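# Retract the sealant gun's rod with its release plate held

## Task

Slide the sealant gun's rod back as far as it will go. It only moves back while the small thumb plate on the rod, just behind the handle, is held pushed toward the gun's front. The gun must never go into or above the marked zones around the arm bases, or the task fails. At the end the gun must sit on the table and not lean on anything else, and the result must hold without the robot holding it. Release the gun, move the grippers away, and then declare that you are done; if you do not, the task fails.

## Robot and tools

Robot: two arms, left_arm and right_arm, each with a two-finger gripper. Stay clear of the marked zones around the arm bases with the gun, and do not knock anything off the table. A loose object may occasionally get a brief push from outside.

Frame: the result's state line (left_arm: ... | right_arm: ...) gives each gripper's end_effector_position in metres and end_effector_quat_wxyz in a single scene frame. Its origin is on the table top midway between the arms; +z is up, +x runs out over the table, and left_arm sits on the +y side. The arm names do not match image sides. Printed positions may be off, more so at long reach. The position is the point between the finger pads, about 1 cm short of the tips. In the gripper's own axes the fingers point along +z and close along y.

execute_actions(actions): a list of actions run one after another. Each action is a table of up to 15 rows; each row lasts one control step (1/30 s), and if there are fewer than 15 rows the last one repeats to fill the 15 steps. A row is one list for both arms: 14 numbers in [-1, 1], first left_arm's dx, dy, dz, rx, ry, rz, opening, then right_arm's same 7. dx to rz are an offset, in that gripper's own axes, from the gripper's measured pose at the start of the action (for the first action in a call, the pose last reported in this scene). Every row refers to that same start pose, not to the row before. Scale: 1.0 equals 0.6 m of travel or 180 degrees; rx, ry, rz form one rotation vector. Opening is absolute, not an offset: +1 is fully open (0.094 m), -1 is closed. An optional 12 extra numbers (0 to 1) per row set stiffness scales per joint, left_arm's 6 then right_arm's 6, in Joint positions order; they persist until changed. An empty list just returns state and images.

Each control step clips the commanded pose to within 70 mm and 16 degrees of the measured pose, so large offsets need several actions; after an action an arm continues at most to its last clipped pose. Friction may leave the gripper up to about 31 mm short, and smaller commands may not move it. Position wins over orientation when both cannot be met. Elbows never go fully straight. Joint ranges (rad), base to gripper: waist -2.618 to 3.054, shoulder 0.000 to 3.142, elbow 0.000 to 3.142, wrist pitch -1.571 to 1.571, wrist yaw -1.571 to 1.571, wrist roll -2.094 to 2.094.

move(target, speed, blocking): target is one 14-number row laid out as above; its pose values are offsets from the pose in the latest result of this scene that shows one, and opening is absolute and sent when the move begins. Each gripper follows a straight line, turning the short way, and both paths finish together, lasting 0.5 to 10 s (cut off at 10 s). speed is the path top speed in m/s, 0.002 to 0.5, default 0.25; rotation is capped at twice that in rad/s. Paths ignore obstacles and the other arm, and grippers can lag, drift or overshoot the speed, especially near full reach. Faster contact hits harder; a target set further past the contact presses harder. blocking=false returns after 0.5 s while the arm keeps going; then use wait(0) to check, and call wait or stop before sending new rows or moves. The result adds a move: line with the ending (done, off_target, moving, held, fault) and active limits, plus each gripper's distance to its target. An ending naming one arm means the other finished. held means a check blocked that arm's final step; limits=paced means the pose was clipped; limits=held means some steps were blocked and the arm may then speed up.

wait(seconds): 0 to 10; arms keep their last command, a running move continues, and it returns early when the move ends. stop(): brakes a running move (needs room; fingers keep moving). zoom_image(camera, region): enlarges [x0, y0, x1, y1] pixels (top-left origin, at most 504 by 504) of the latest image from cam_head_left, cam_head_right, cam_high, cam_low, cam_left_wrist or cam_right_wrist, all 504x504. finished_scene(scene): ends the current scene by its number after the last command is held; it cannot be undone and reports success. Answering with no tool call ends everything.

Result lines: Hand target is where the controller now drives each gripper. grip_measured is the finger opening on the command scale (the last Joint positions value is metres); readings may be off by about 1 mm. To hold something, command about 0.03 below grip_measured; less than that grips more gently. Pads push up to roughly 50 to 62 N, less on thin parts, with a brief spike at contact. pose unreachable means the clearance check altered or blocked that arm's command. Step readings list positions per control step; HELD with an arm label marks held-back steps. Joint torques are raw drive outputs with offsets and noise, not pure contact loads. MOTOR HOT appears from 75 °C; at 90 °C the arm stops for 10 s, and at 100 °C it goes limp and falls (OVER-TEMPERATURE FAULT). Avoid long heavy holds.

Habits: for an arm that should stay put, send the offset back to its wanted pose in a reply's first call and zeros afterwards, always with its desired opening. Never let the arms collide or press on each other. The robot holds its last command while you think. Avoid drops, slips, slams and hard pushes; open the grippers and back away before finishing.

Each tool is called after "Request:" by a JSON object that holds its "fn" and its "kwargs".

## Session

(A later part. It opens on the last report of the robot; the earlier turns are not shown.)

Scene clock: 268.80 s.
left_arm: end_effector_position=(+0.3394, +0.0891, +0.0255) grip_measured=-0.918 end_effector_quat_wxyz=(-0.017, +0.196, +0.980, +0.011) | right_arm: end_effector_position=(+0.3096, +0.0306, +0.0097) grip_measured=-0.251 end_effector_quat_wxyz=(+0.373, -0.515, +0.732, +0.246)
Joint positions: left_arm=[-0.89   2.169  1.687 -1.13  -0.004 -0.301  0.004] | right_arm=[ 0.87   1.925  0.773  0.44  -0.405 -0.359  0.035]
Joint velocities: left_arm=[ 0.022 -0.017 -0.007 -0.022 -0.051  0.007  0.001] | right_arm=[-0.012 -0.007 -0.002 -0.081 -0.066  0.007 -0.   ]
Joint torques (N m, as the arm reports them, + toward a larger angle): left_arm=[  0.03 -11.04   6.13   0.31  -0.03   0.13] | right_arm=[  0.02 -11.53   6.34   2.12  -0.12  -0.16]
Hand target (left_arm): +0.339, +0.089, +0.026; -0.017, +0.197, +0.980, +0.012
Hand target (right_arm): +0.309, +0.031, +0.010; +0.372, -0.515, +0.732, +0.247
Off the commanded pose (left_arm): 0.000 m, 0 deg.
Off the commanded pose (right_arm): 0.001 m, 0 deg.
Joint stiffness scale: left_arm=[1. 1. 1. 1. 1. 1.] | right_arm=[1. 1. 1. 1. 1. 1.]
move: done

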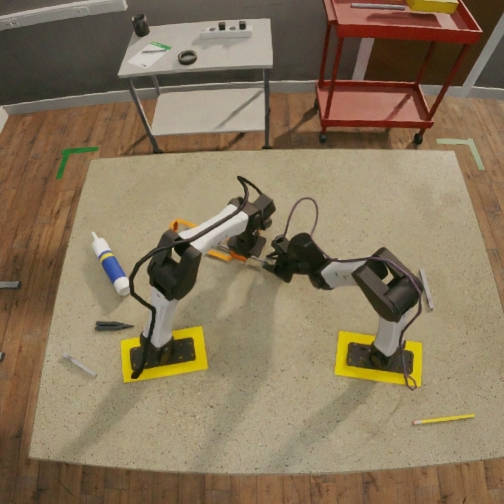

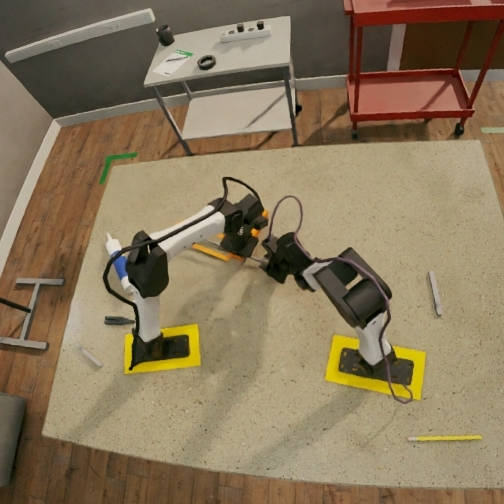

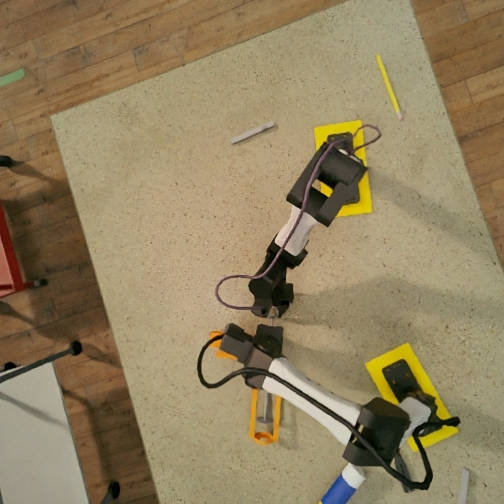

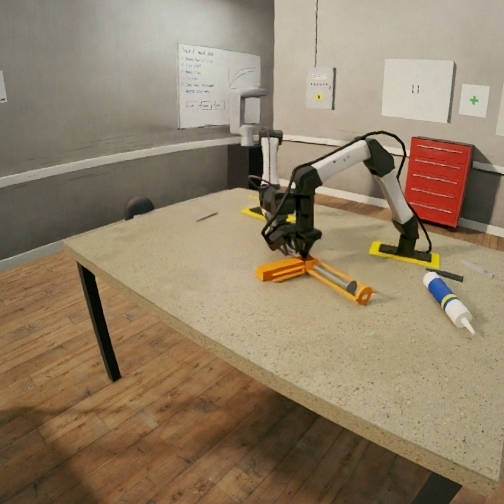

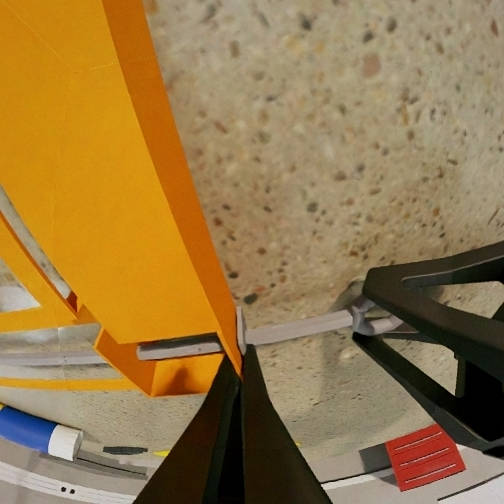

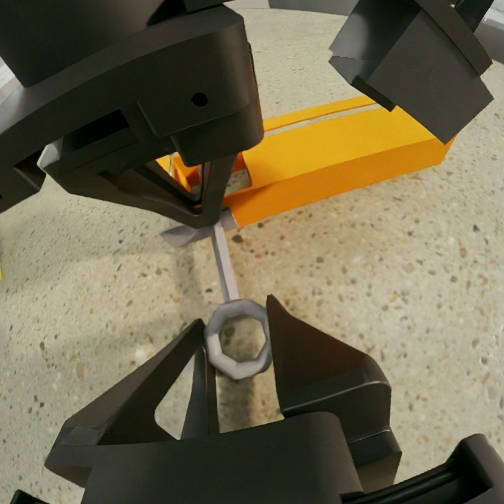

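Request:
{"fn": "move", "kwargs": {"target": [0,0,0,0,0,0,-1, 0.080,0.005,-0.107,0,0,0,-0.4], "speed": 0.05}}

Scene clock: 278.07 s.
left_arm: end_effector_position=(+0.3285, +0.0653, +0.0261) grip_measured=-0.918 end_effector_quat_wxyz=(-0.027, +0.204, +0.978, -0.037) | right_arm: end_effector_position=(+0.2844, -0.0300, +0.0102) grip_measured=-0.251 end_effector_quat_wxyz=(+0.376, -0.512, +0.730, +0.251)
Joint positions: left_arm=[-0.911  2.169  1.687 -1.1    0.091 -0.306  0.004] | right_arm=[ 0.747  1.769  0.541  0.486 -0.505 -0.441  0.035]
Joint velocities: left_arm=[-0.007 -0.017 -0.017 -0.007 -0.022 -0.007 -0.   ] | right_arm=[-0.002 -0.002  0.012  0.051  0.022 -0.007  0.   ]
Joint torques (N m, as the arm reports them, + toward a larger angle): left_arm=[  1.34 -11.21   6.23   0.11  -0.83   0.18] | right_arm=[ -2.17 -12.32   2.66   1.96  -0.22  -0.39]
Hand target (left_arm): +0.339, +0.089, +0.026; -0.018, +0.197, +0.980, +0.010
Hand target (right_arm): +0.278, -0.042, +0.008; +0.373, -0.513, +0.732, +0.248
Off the commanded pose (left_arm): 0.026 m, 6 deg.
Off the commanded pose (right_arm): 0.015 m, 1 deg.
Joint stiffness scale: left_arm=[1. 1. 1. 1. 1. 1.] | right_arm=[1. 1. 1. 1. 1. 1.]
move: off_target (left_arm, right_arm)

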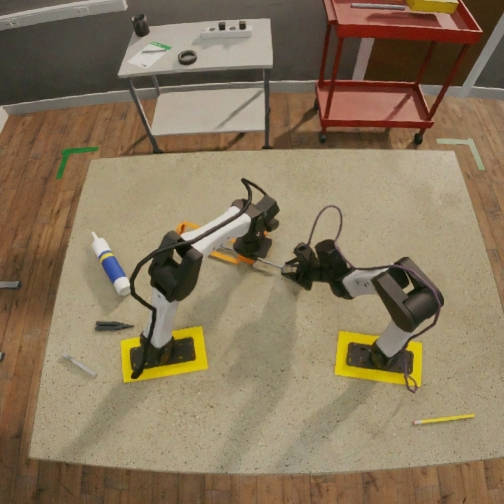

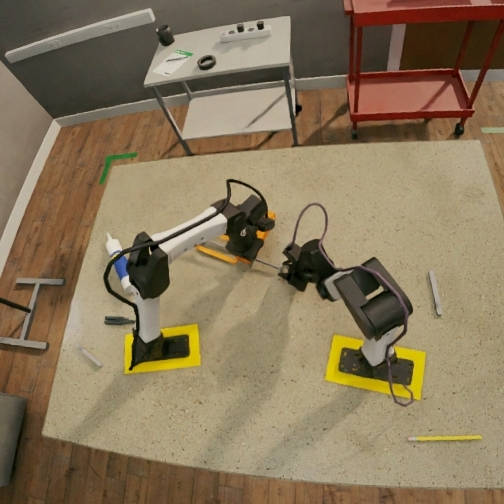

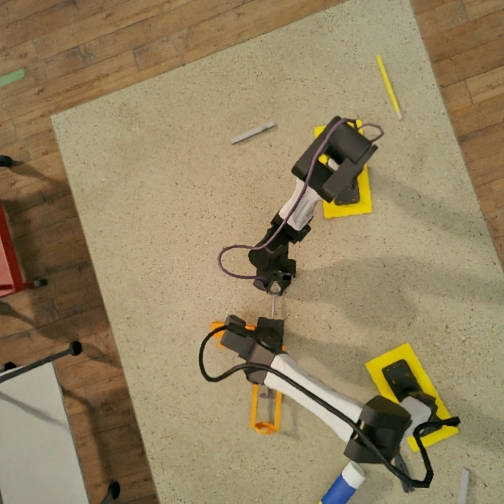

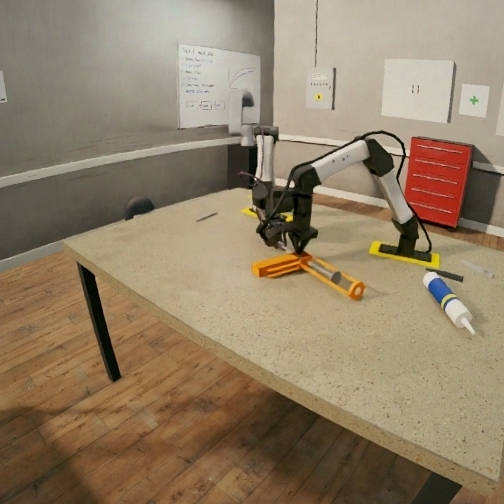

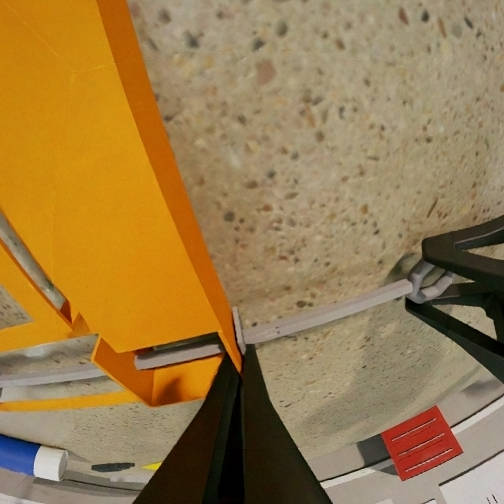

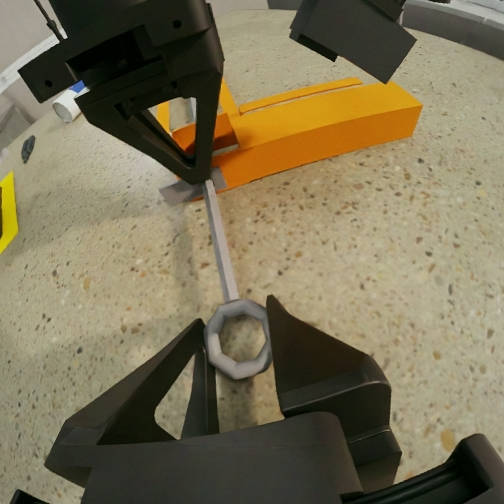

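Request:
{"fn": "move", "kwargs": {"target": [0,0.133,-0.011,-0.031,0,-0.005,-1, 0.080,0.005,-0.107,0,0,0,-0.4], "speed": 0.04}}

Request:
{"fn": "zoom_image", "kwargs": {"camera": "cam_low", "region": [230, 200, 390, 320]}}

Scene clock: 293.27 s.
left_arm: end_effector_position=(+0.3445, +0.0837, +0.0324) grip_measured=-0.918 end_effector_quat_wxyz=(-0.027, +0.216, +0.973, -0.078) | right_arm: end_effector_position=(+0.2667, -0.0900, +0.0180) grip_measured=-0.251 end_effector_quat_wxyz=(+0.395, -0.507, +0.722, +0.257)
Joint positions: left_arm=[-0.821  2.137  1.656 -1.076  0.165 -0.192  0.004] | right_arm=[ 0.549  1.605  0.368  0.457 -0.66  -0.581  0.035]
Joint velocities: left_arm=[ 0.002 -0.007 -0.012  0.007  0.022 -0.066  0.001] | right_arm=[-0.012 -0.012  0.027 -0.022 -0.022  0.081 -0.001]
Joint torques (N m, as the arm reports them, + toward a larger angle): left_arm=[  3.63 -11.83   3.98   0.04  -1.43   0.32] | right_arm=[-1.87 -9.47  2.59  1.53 -0.23 -0.56]
Hand target (left_arm): +0.358, +0.136, +0.027; -0.023, +0.199, +0.980, +0.007
Hand target (right_arm): +0.253, -0.101, +0.008; +0.378, -0.510, +0.730, +0.255
Off the commanded pose (left_arm): 0.058 m, 11 deg.
Off the commanded pose (right_arm): 0.021 m, 3 deg.
Joint stiffness scale: left_arm=[1. 1. 1. 1. 1. 1.] | right_arm=[1. 1. 1. 1. 1. 1.]
move: off_target (left_arm, right_arm)

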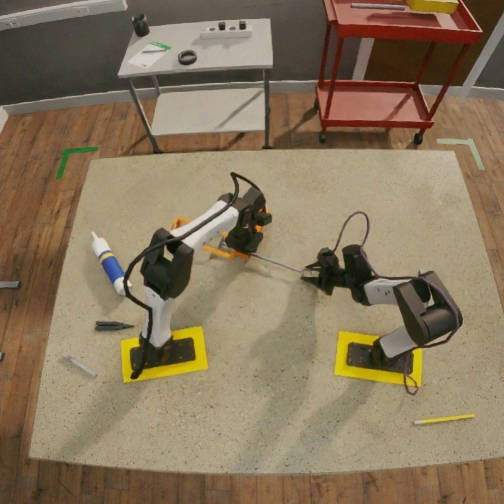

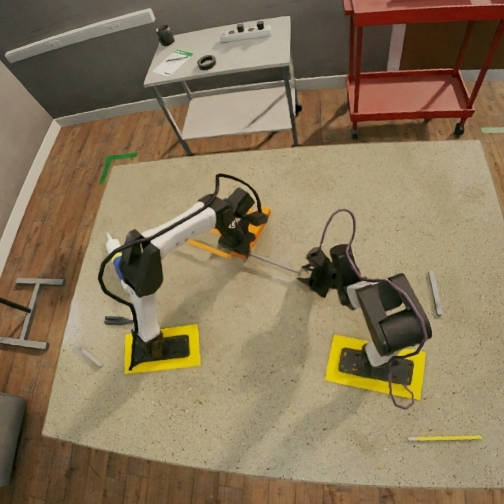

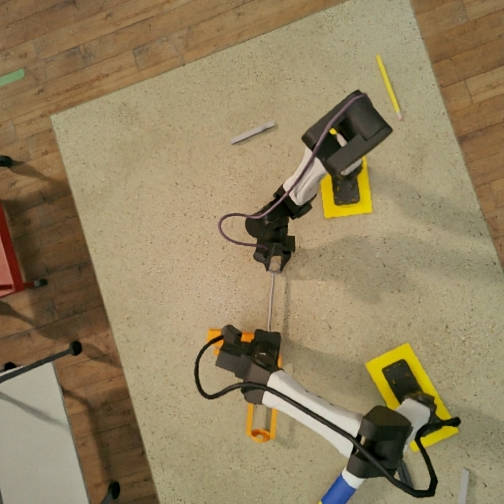

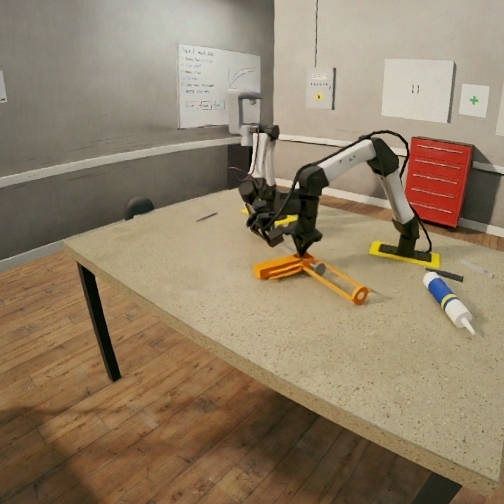

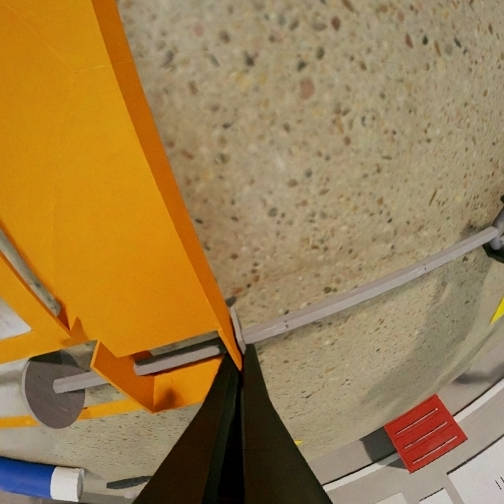

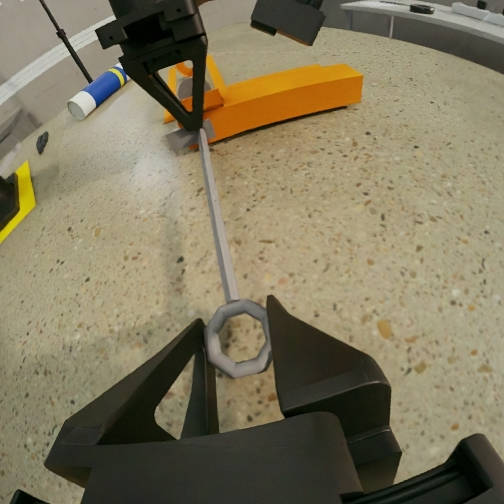

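Region (230, 200, 390, 320) of cam_low's 504x504 image, scaled by 3.150, with more detail than that image has; it fills the top 378 rows of this view, and the rest is white.

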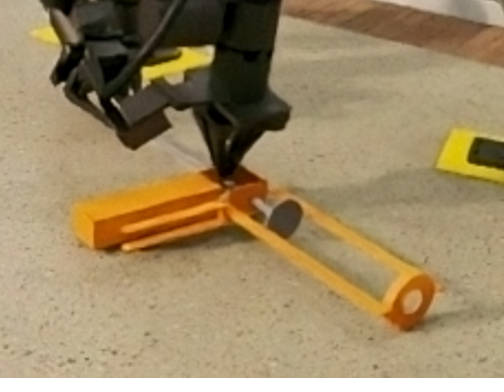

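Request:
{"fn": "zoom_image", "kwargs": {"camera": "cam_right_wrist", "region": [130, 60, 290, 180]}}

Region (130, 60, 290, 180) of cam_right_wrist's 504x504 image, scaled by 3.150, with more detail than that image has; it fills the top 378 rows of this view, and the rest is white.

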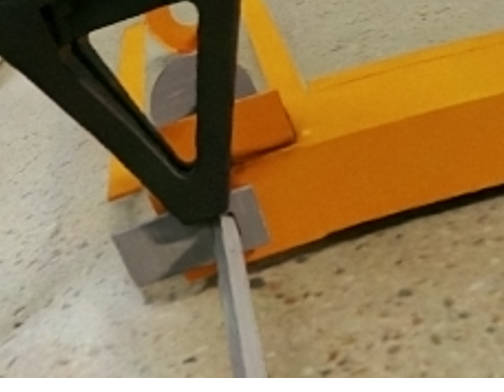

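Request:
{"fn": "move", "kwargs": {"target": [0,0.05,0,-0.088,0.005,-0.014,-1, 0.057,0.003,-0.062,0,0,0,-0.4], "speed": 0.03}}

Request:
{"fn": "zoom_image", "kwargs": {"camera": "cam_low", "region": [230, 200, 390, 320]}}

Scene clock: 319.20 s.
left_arm: end_effector_position=(+0.3456, +0.0810, +0.0300) grip_measured=-0.918 end_effector_quat_wxyz=(-0.012, +0.202, +0.979, -0.017) | right_arm: end_effector_position=(+0.2559, -0.1274, +0.0135) grip_measured=-0.251 end_effector_quat_wxyz=(+0.401, -0.507, +0.716, +0.262)
Joint positions: left_arm=[-0.876  2.17   1.706 -1.113  0.041 -0.276  0.004] | right_arm=[ 0.382  1.559  0.303  0.383 -0.788 -0.74   0.035]
Joint velocities: left_arm=[-0.007  0.017  0.002  0.007 -0.022 -0.007  0.   ] | right_arm=[-0.007 -0.002  0.007 -0.037 -0.007 -0.081 -0.001]
Joint torques (N m, as the arm reports them, + toward a larger angle): left_arm=[ 0.95 -9.91  7.54 -0.05 -1.26  0.17] | right_arm=[-1.82 -8.71  3.06  1.59 -0.28 -0.33]
Hand target (left_arm): +0.357, +0.109, +0.029; -0.004, +0.198, +0.979, +0.054
Hand target (right_arm): +0.248, -0.134, +0.010; +0.397, -0.505, +0.721, +0.260
Off the commanded pose (left_arm): 0.032 m, 9 deg.
Off the commanded pose (right_arm): 0.013 m, 1 deg.
Joint stiffness scale: left_arm=[1. 1. 1. 1. 1. 1.] | right_arm=[1. 1. 1. 1. 1. 1.]
move: off_target (left_arm, right_arm)

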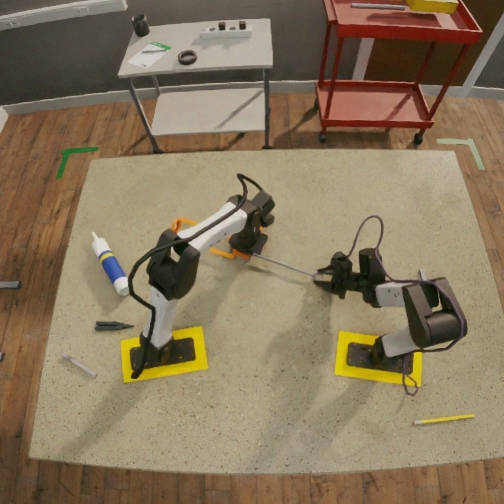

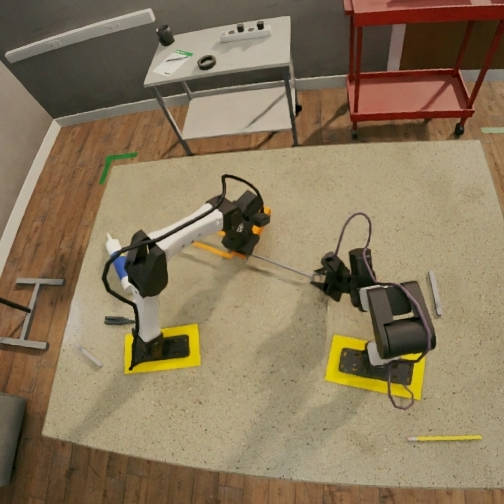

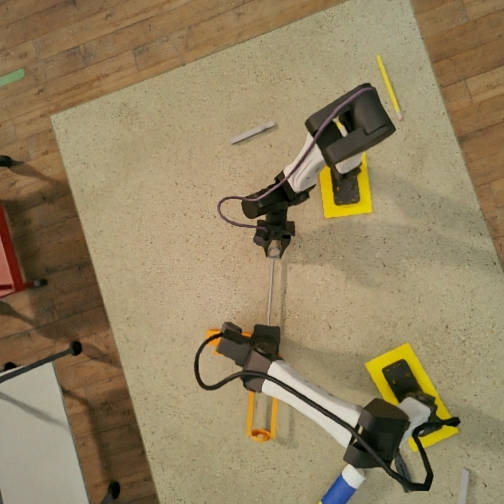

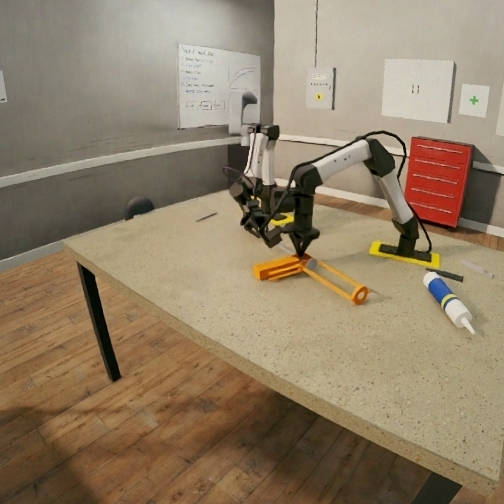

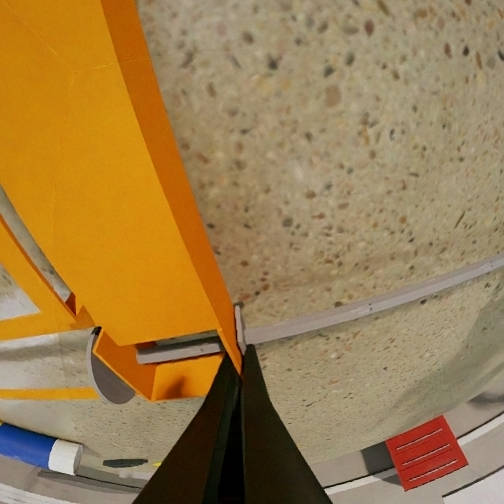

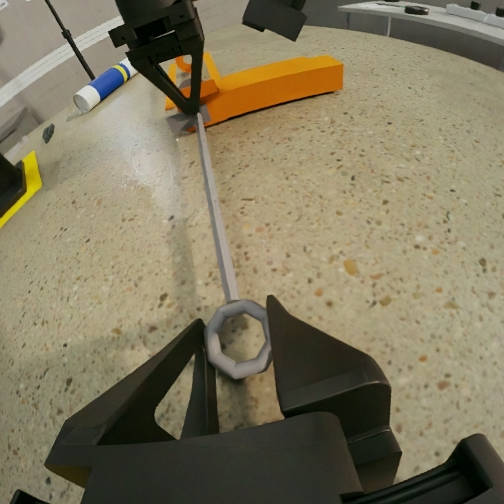

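Region (230, 200, 390, 320) of cam_low's 504x504 image, scaled by 3.150, with more detail than that image has; it fills the top 378 rows of this view, and the rest is white.

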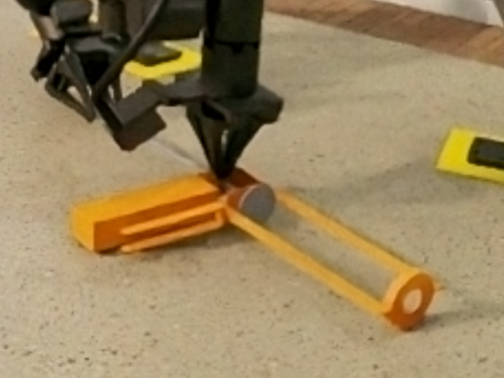

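Request:
{"fn": "move", "kwargs": {"target": [0,0.055,0,-0.05,0,0,-1, 0.03,0.002,-0.04,0,0,0,-0.4], "speed": 0.03}}

Request:
{"fn": "zoom_image", "kwargs": {"camera": "cam_low", "region": [230, 200, 390, 320]}}

Scene clock: 327.10 s.
left_arm: end_effector_position=(+0.3446, +0.0755, +0.0301) grip_measured=-0.918 end_effector_quat_wxyz=(-0.009, +0.205, +0.978, -0.022) | right_arm: end_effector_position=(+0.2527, -0.1460, +0.0145) grip_measured=-0.251 end_effector_quat_wxyz=(+0.407, -0.510, +0.710, +0.266)
Joint positions: left_arm=[-0.886  2.17   1.707 -1.102  0.047 -0.279  0.004] | right_arm=[ 0.279  1.542  0.303  0.287 -0.867 -0.862  0.035]
Joint velocities: left_arm=[-0.007 -0.002 -0.002 -0.037  0.022 -0.081  0.001] | right_arm=[ 0.007  0.002 -0.017  0.051  0.022  0.007  0.   ]
Joint torques (N m, as the arm reports them, + toward a larger angle): left_arm=[  1.5  -10.83   6.54   0.    -1.38   0.28] | right_arm=[-2.51 -8.6   3.16  1.36 -0.3  -0.39]
Hand target (left_arm): +0.358, +0.110, +0.031; +0.003, +0.204, +0.977, +0.055
Hand target (right_arm): +0.245, -0.153, +0.011; +0.403, -0.505, +0.716, +0.264
Off the commanded pose (left_arm): 0.039 m, 10 deg.
Off the commanded pose (right_arm): 0.013 m, 1 deg.
Joint stiffness scale: left_arm=[1. 1. 1. 1. 1. 1.] | right_arm=[1. 1. 1. 1. 1. 1.]
move: off_target (left_arm, right_arm)

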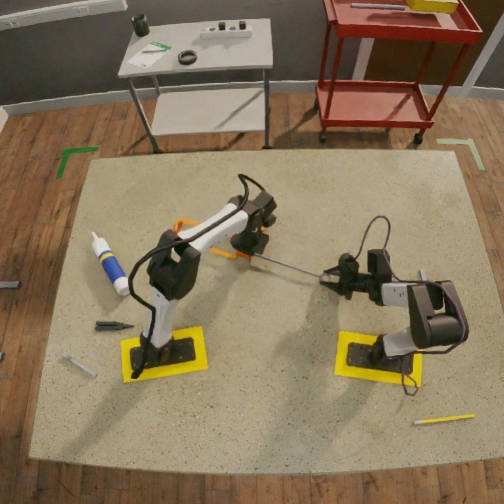

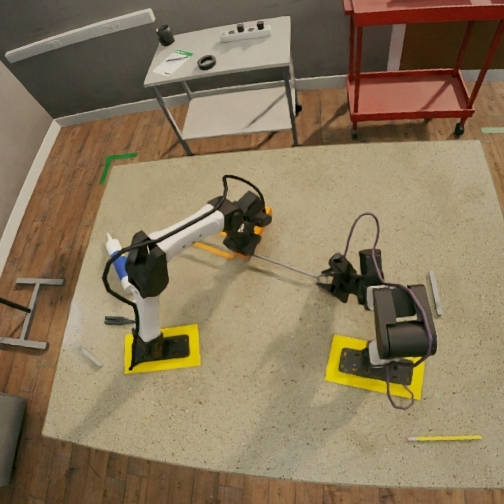

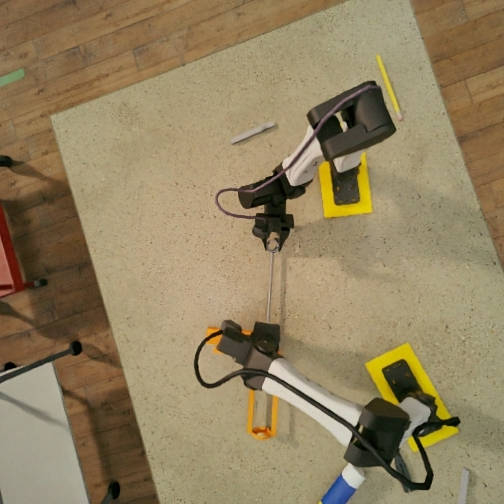

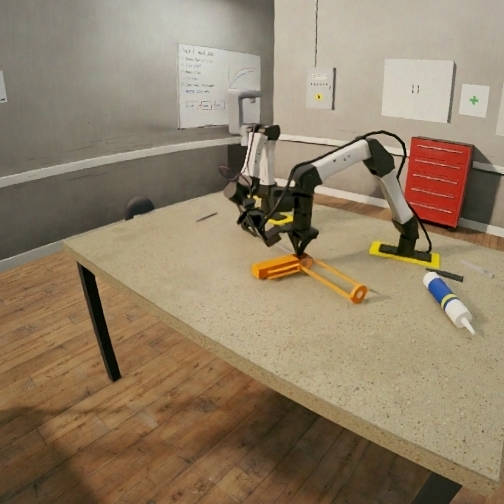

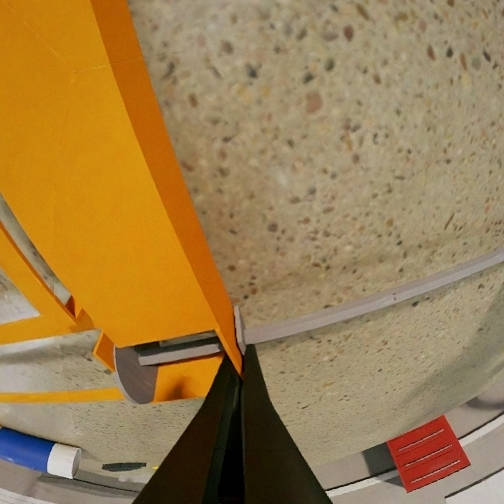

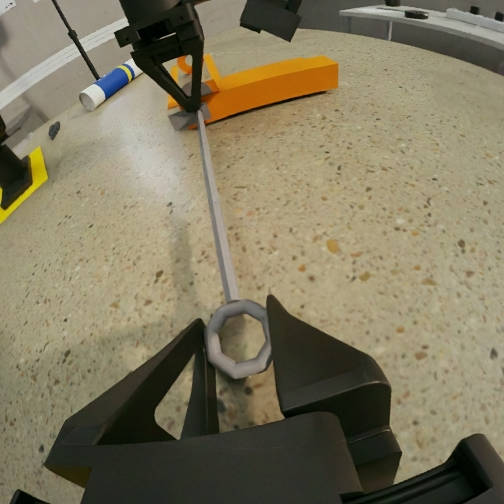

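Region (230, 200, 390, 320) of cam_low's 504x504 image, scaled by 3.150, with more detail than that image has; it fills the top 378 rows of this view, and the rest is white.

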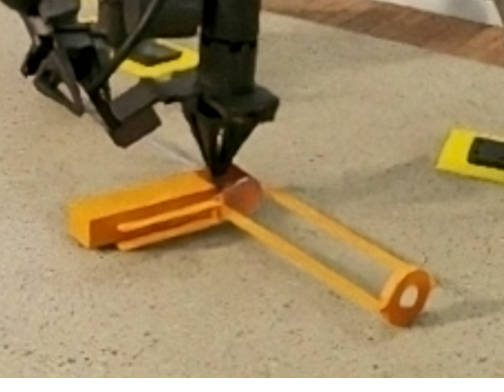

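Request:
{"fn": "move", "kwargs": {"target": [0,0,0,0,0,0,-0.4, 0,0,0,0,0,0,0.3], "speed": 0.03}}

Request:
{"fn": "move", "kwargs": {"target": [0,0,-0.15,0,0,0,-0.4, -0.1,0,-0.08,0,0,0,0.3], "speed": 0.1}}

Request:
{"fn": "zoom_image", "kwargs": {"camera": "cam_low", "region": [200, 180, 400, 320]}}

Scene clock: 338.77 s.
left_arm: end_effector_position=(+0.3441, +0.0733, +0.0302) grip_measured=-0.402 end_effector_quat_wxyz=(-0.009, +0.206, +0.978, -0.027) | right_arm: end_effector_position=(+0.2526, -0.1460, +0.0145) grip_measured=+0.298 end_effector_quat_wxyz=(+0.407, -0.510, +0.710, +0.266)
Joint positions: left_arm=[-0.887  2.17   1.707 -1.098  0.055 -0.28   0.028] | right_arm=[ 0.279  1.542  0.303  0.287 -0.867 -0.863  0.061]
Joint velocities: left_arm=[-0.007 -0.017  0.007 -0.037 -0.007  0.11   0.001] | right_arm=[-0.007  0.017  0.002  0.007 -0.022 -0.022 -0.   ]
Joint torques (N m, as the arm reports them, + toward a larger angle): left_arm=[  0.08 -11.21   6.17   0.35  -0.08   0.13] | right_arm=[ 0.02 -5.84  5.46  1.63 -0.3  -0.16]
Hand target (left_arm): +0.345, +0.075, +0.030; -0.009, +0.205, +0.978, -0.022
Hand target (right_arm): +0.253, -0.146, +0.014; +0.407, -0.510, +0.710, +0.266
Off the commanded pose (left_arm): 0.002 m, 1 deg.
Off the commanded pose (right_arm): 0.000 m, 0 deg.
Joint stiffness scale: left_arm=[1. 1. 1. 1. 1. 1.] | right_arm=[1. 1. 1. 1. 1. 1.]
move: done

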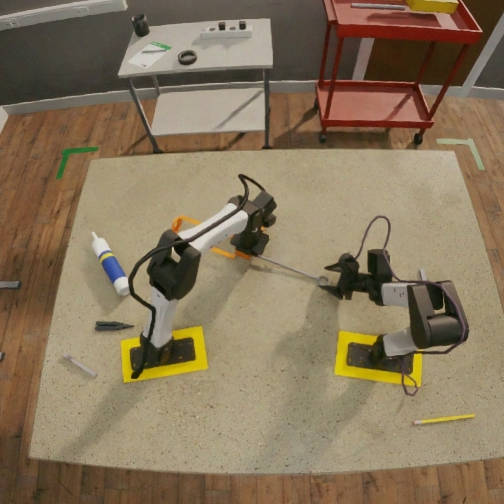

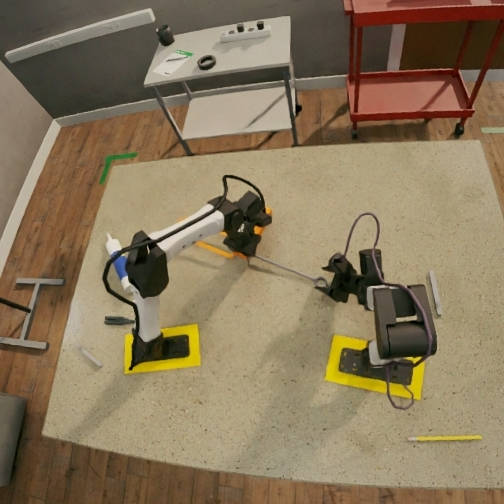

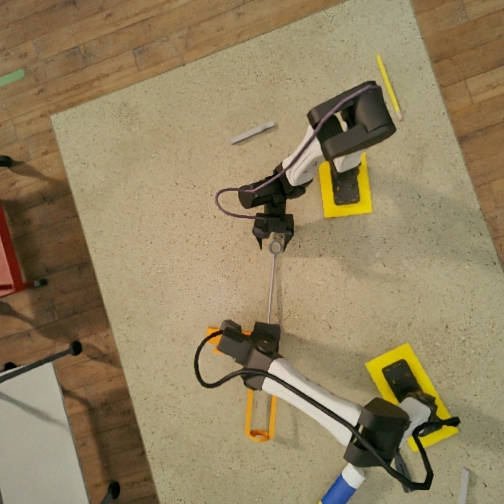

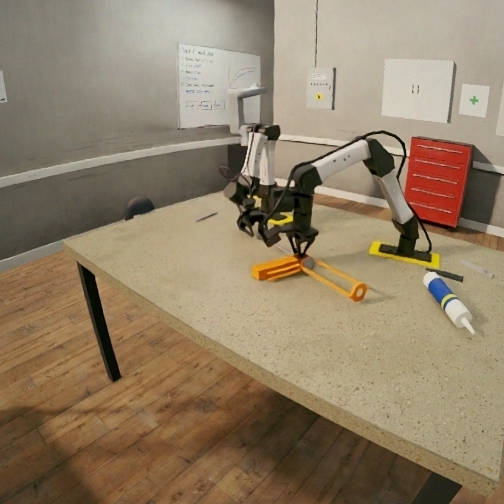

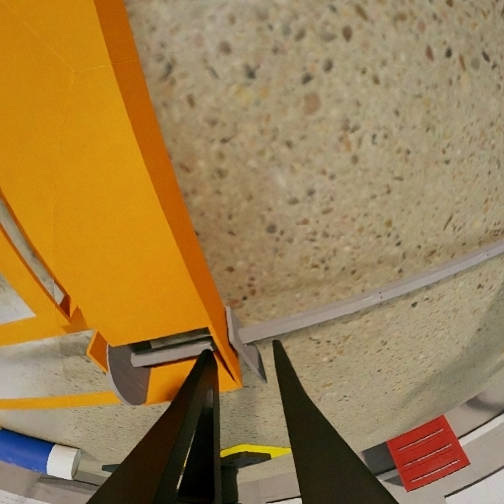

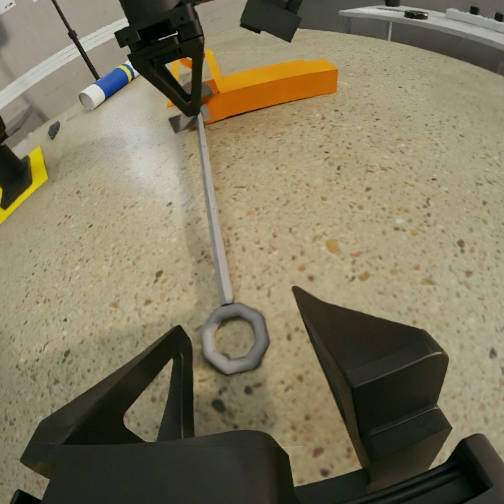

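Scene clock: 340.33 s.
left_arm: end_effector_position=(+0.3426, +0.0745, +0.1112) grip_measured=-0.402 end_effector_quat_wxyz=(-0.016, +0.210, +0.977, -0.023) | right_arm: end_effector_position=(+0.2428, -0.1513, +0.0814) grip_measured=+0.298 end_effector_quat_wxyz=(+0.403, -0.509, +0.712, +0.269)
Joint positions: left_arm=[-0.887  2.157  2.01  -1.432  0.055 -0.271  0.028] | right_arm=[ 0.255  1.193  0.437 -0.231 -0.881 -0.894  0.061]
Joint velocities: left_arm=[-0.012 -0.012 -0.002 -0.007  0.022 -0.051 -0.002] | right_arm=[-0.007 -0.012  0.017  0.037 -0.037 -0.022 -0.001]
Joint torques (N m, as the arm reports them, + toward a larger angle): left_arm=[  0.88 -11.55   8.02   0.27   0.01   0.16] | right_arm=[-0.76 -5.24  9.45  1.25 -0.35 -0.26]
Hand target (left_arm): +0.348, +0.078, +0.120; -0.009, +0.206, +0.978, -0.027
Hand target (right_arm): +0.246, -0.153, +0.089; +0.408, -0.510, +0.709, +0.267
Off the commanded pose (left_arm): 0.010 m, 1 deg.
Off the commanded pose (right_arm): 0.010 m, 1 deg.
Joint stiffness scale: left_arm=[1. 1. 1. 1. 1. 1.] | right_arm=[1. 1. 1. 1. 1. 1.]
move: done

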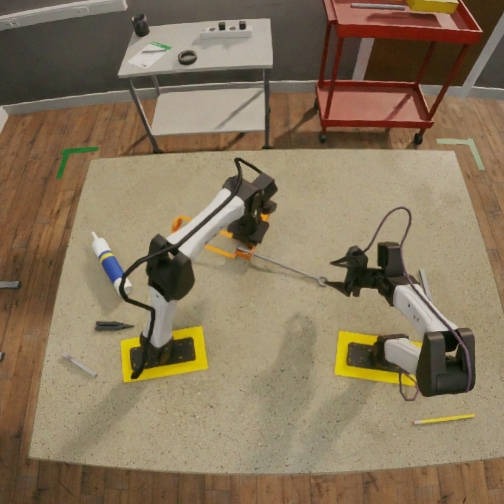

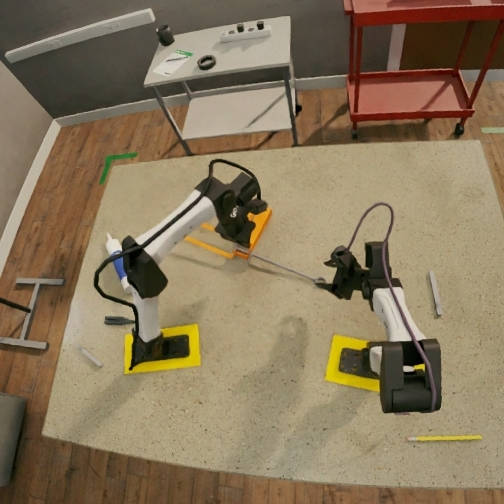

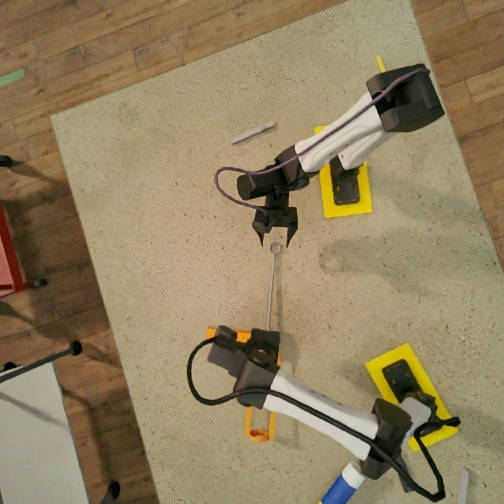

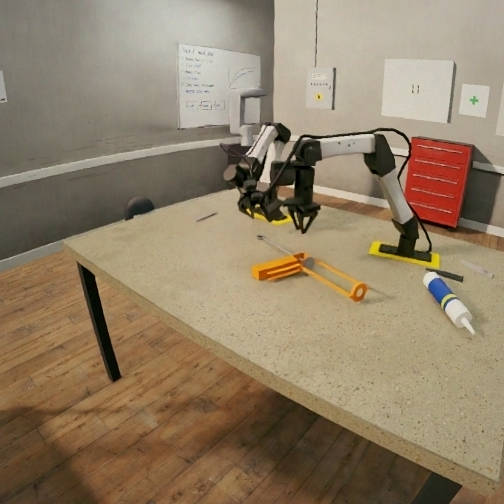

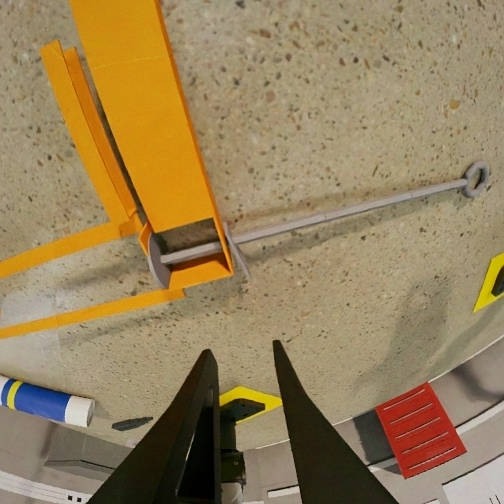

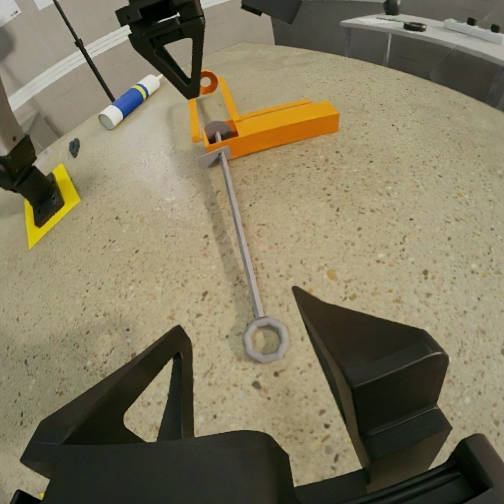

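Region (200, 180, 400, 320) of cam_low's 504x504 image, scaled by 2.520, with more detail than that image has; it fills the top 353 rows of this view, and the rest is white.

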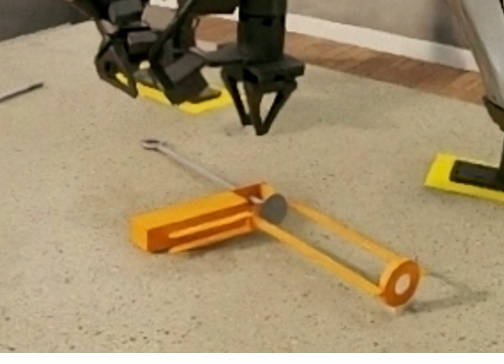

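The rod is fully back and both arms are clear. I am done with scene 1.

Request:
{"fn": "finished_scene", "kwargs": {"scene": 1}}

The scene is finished: the task was done.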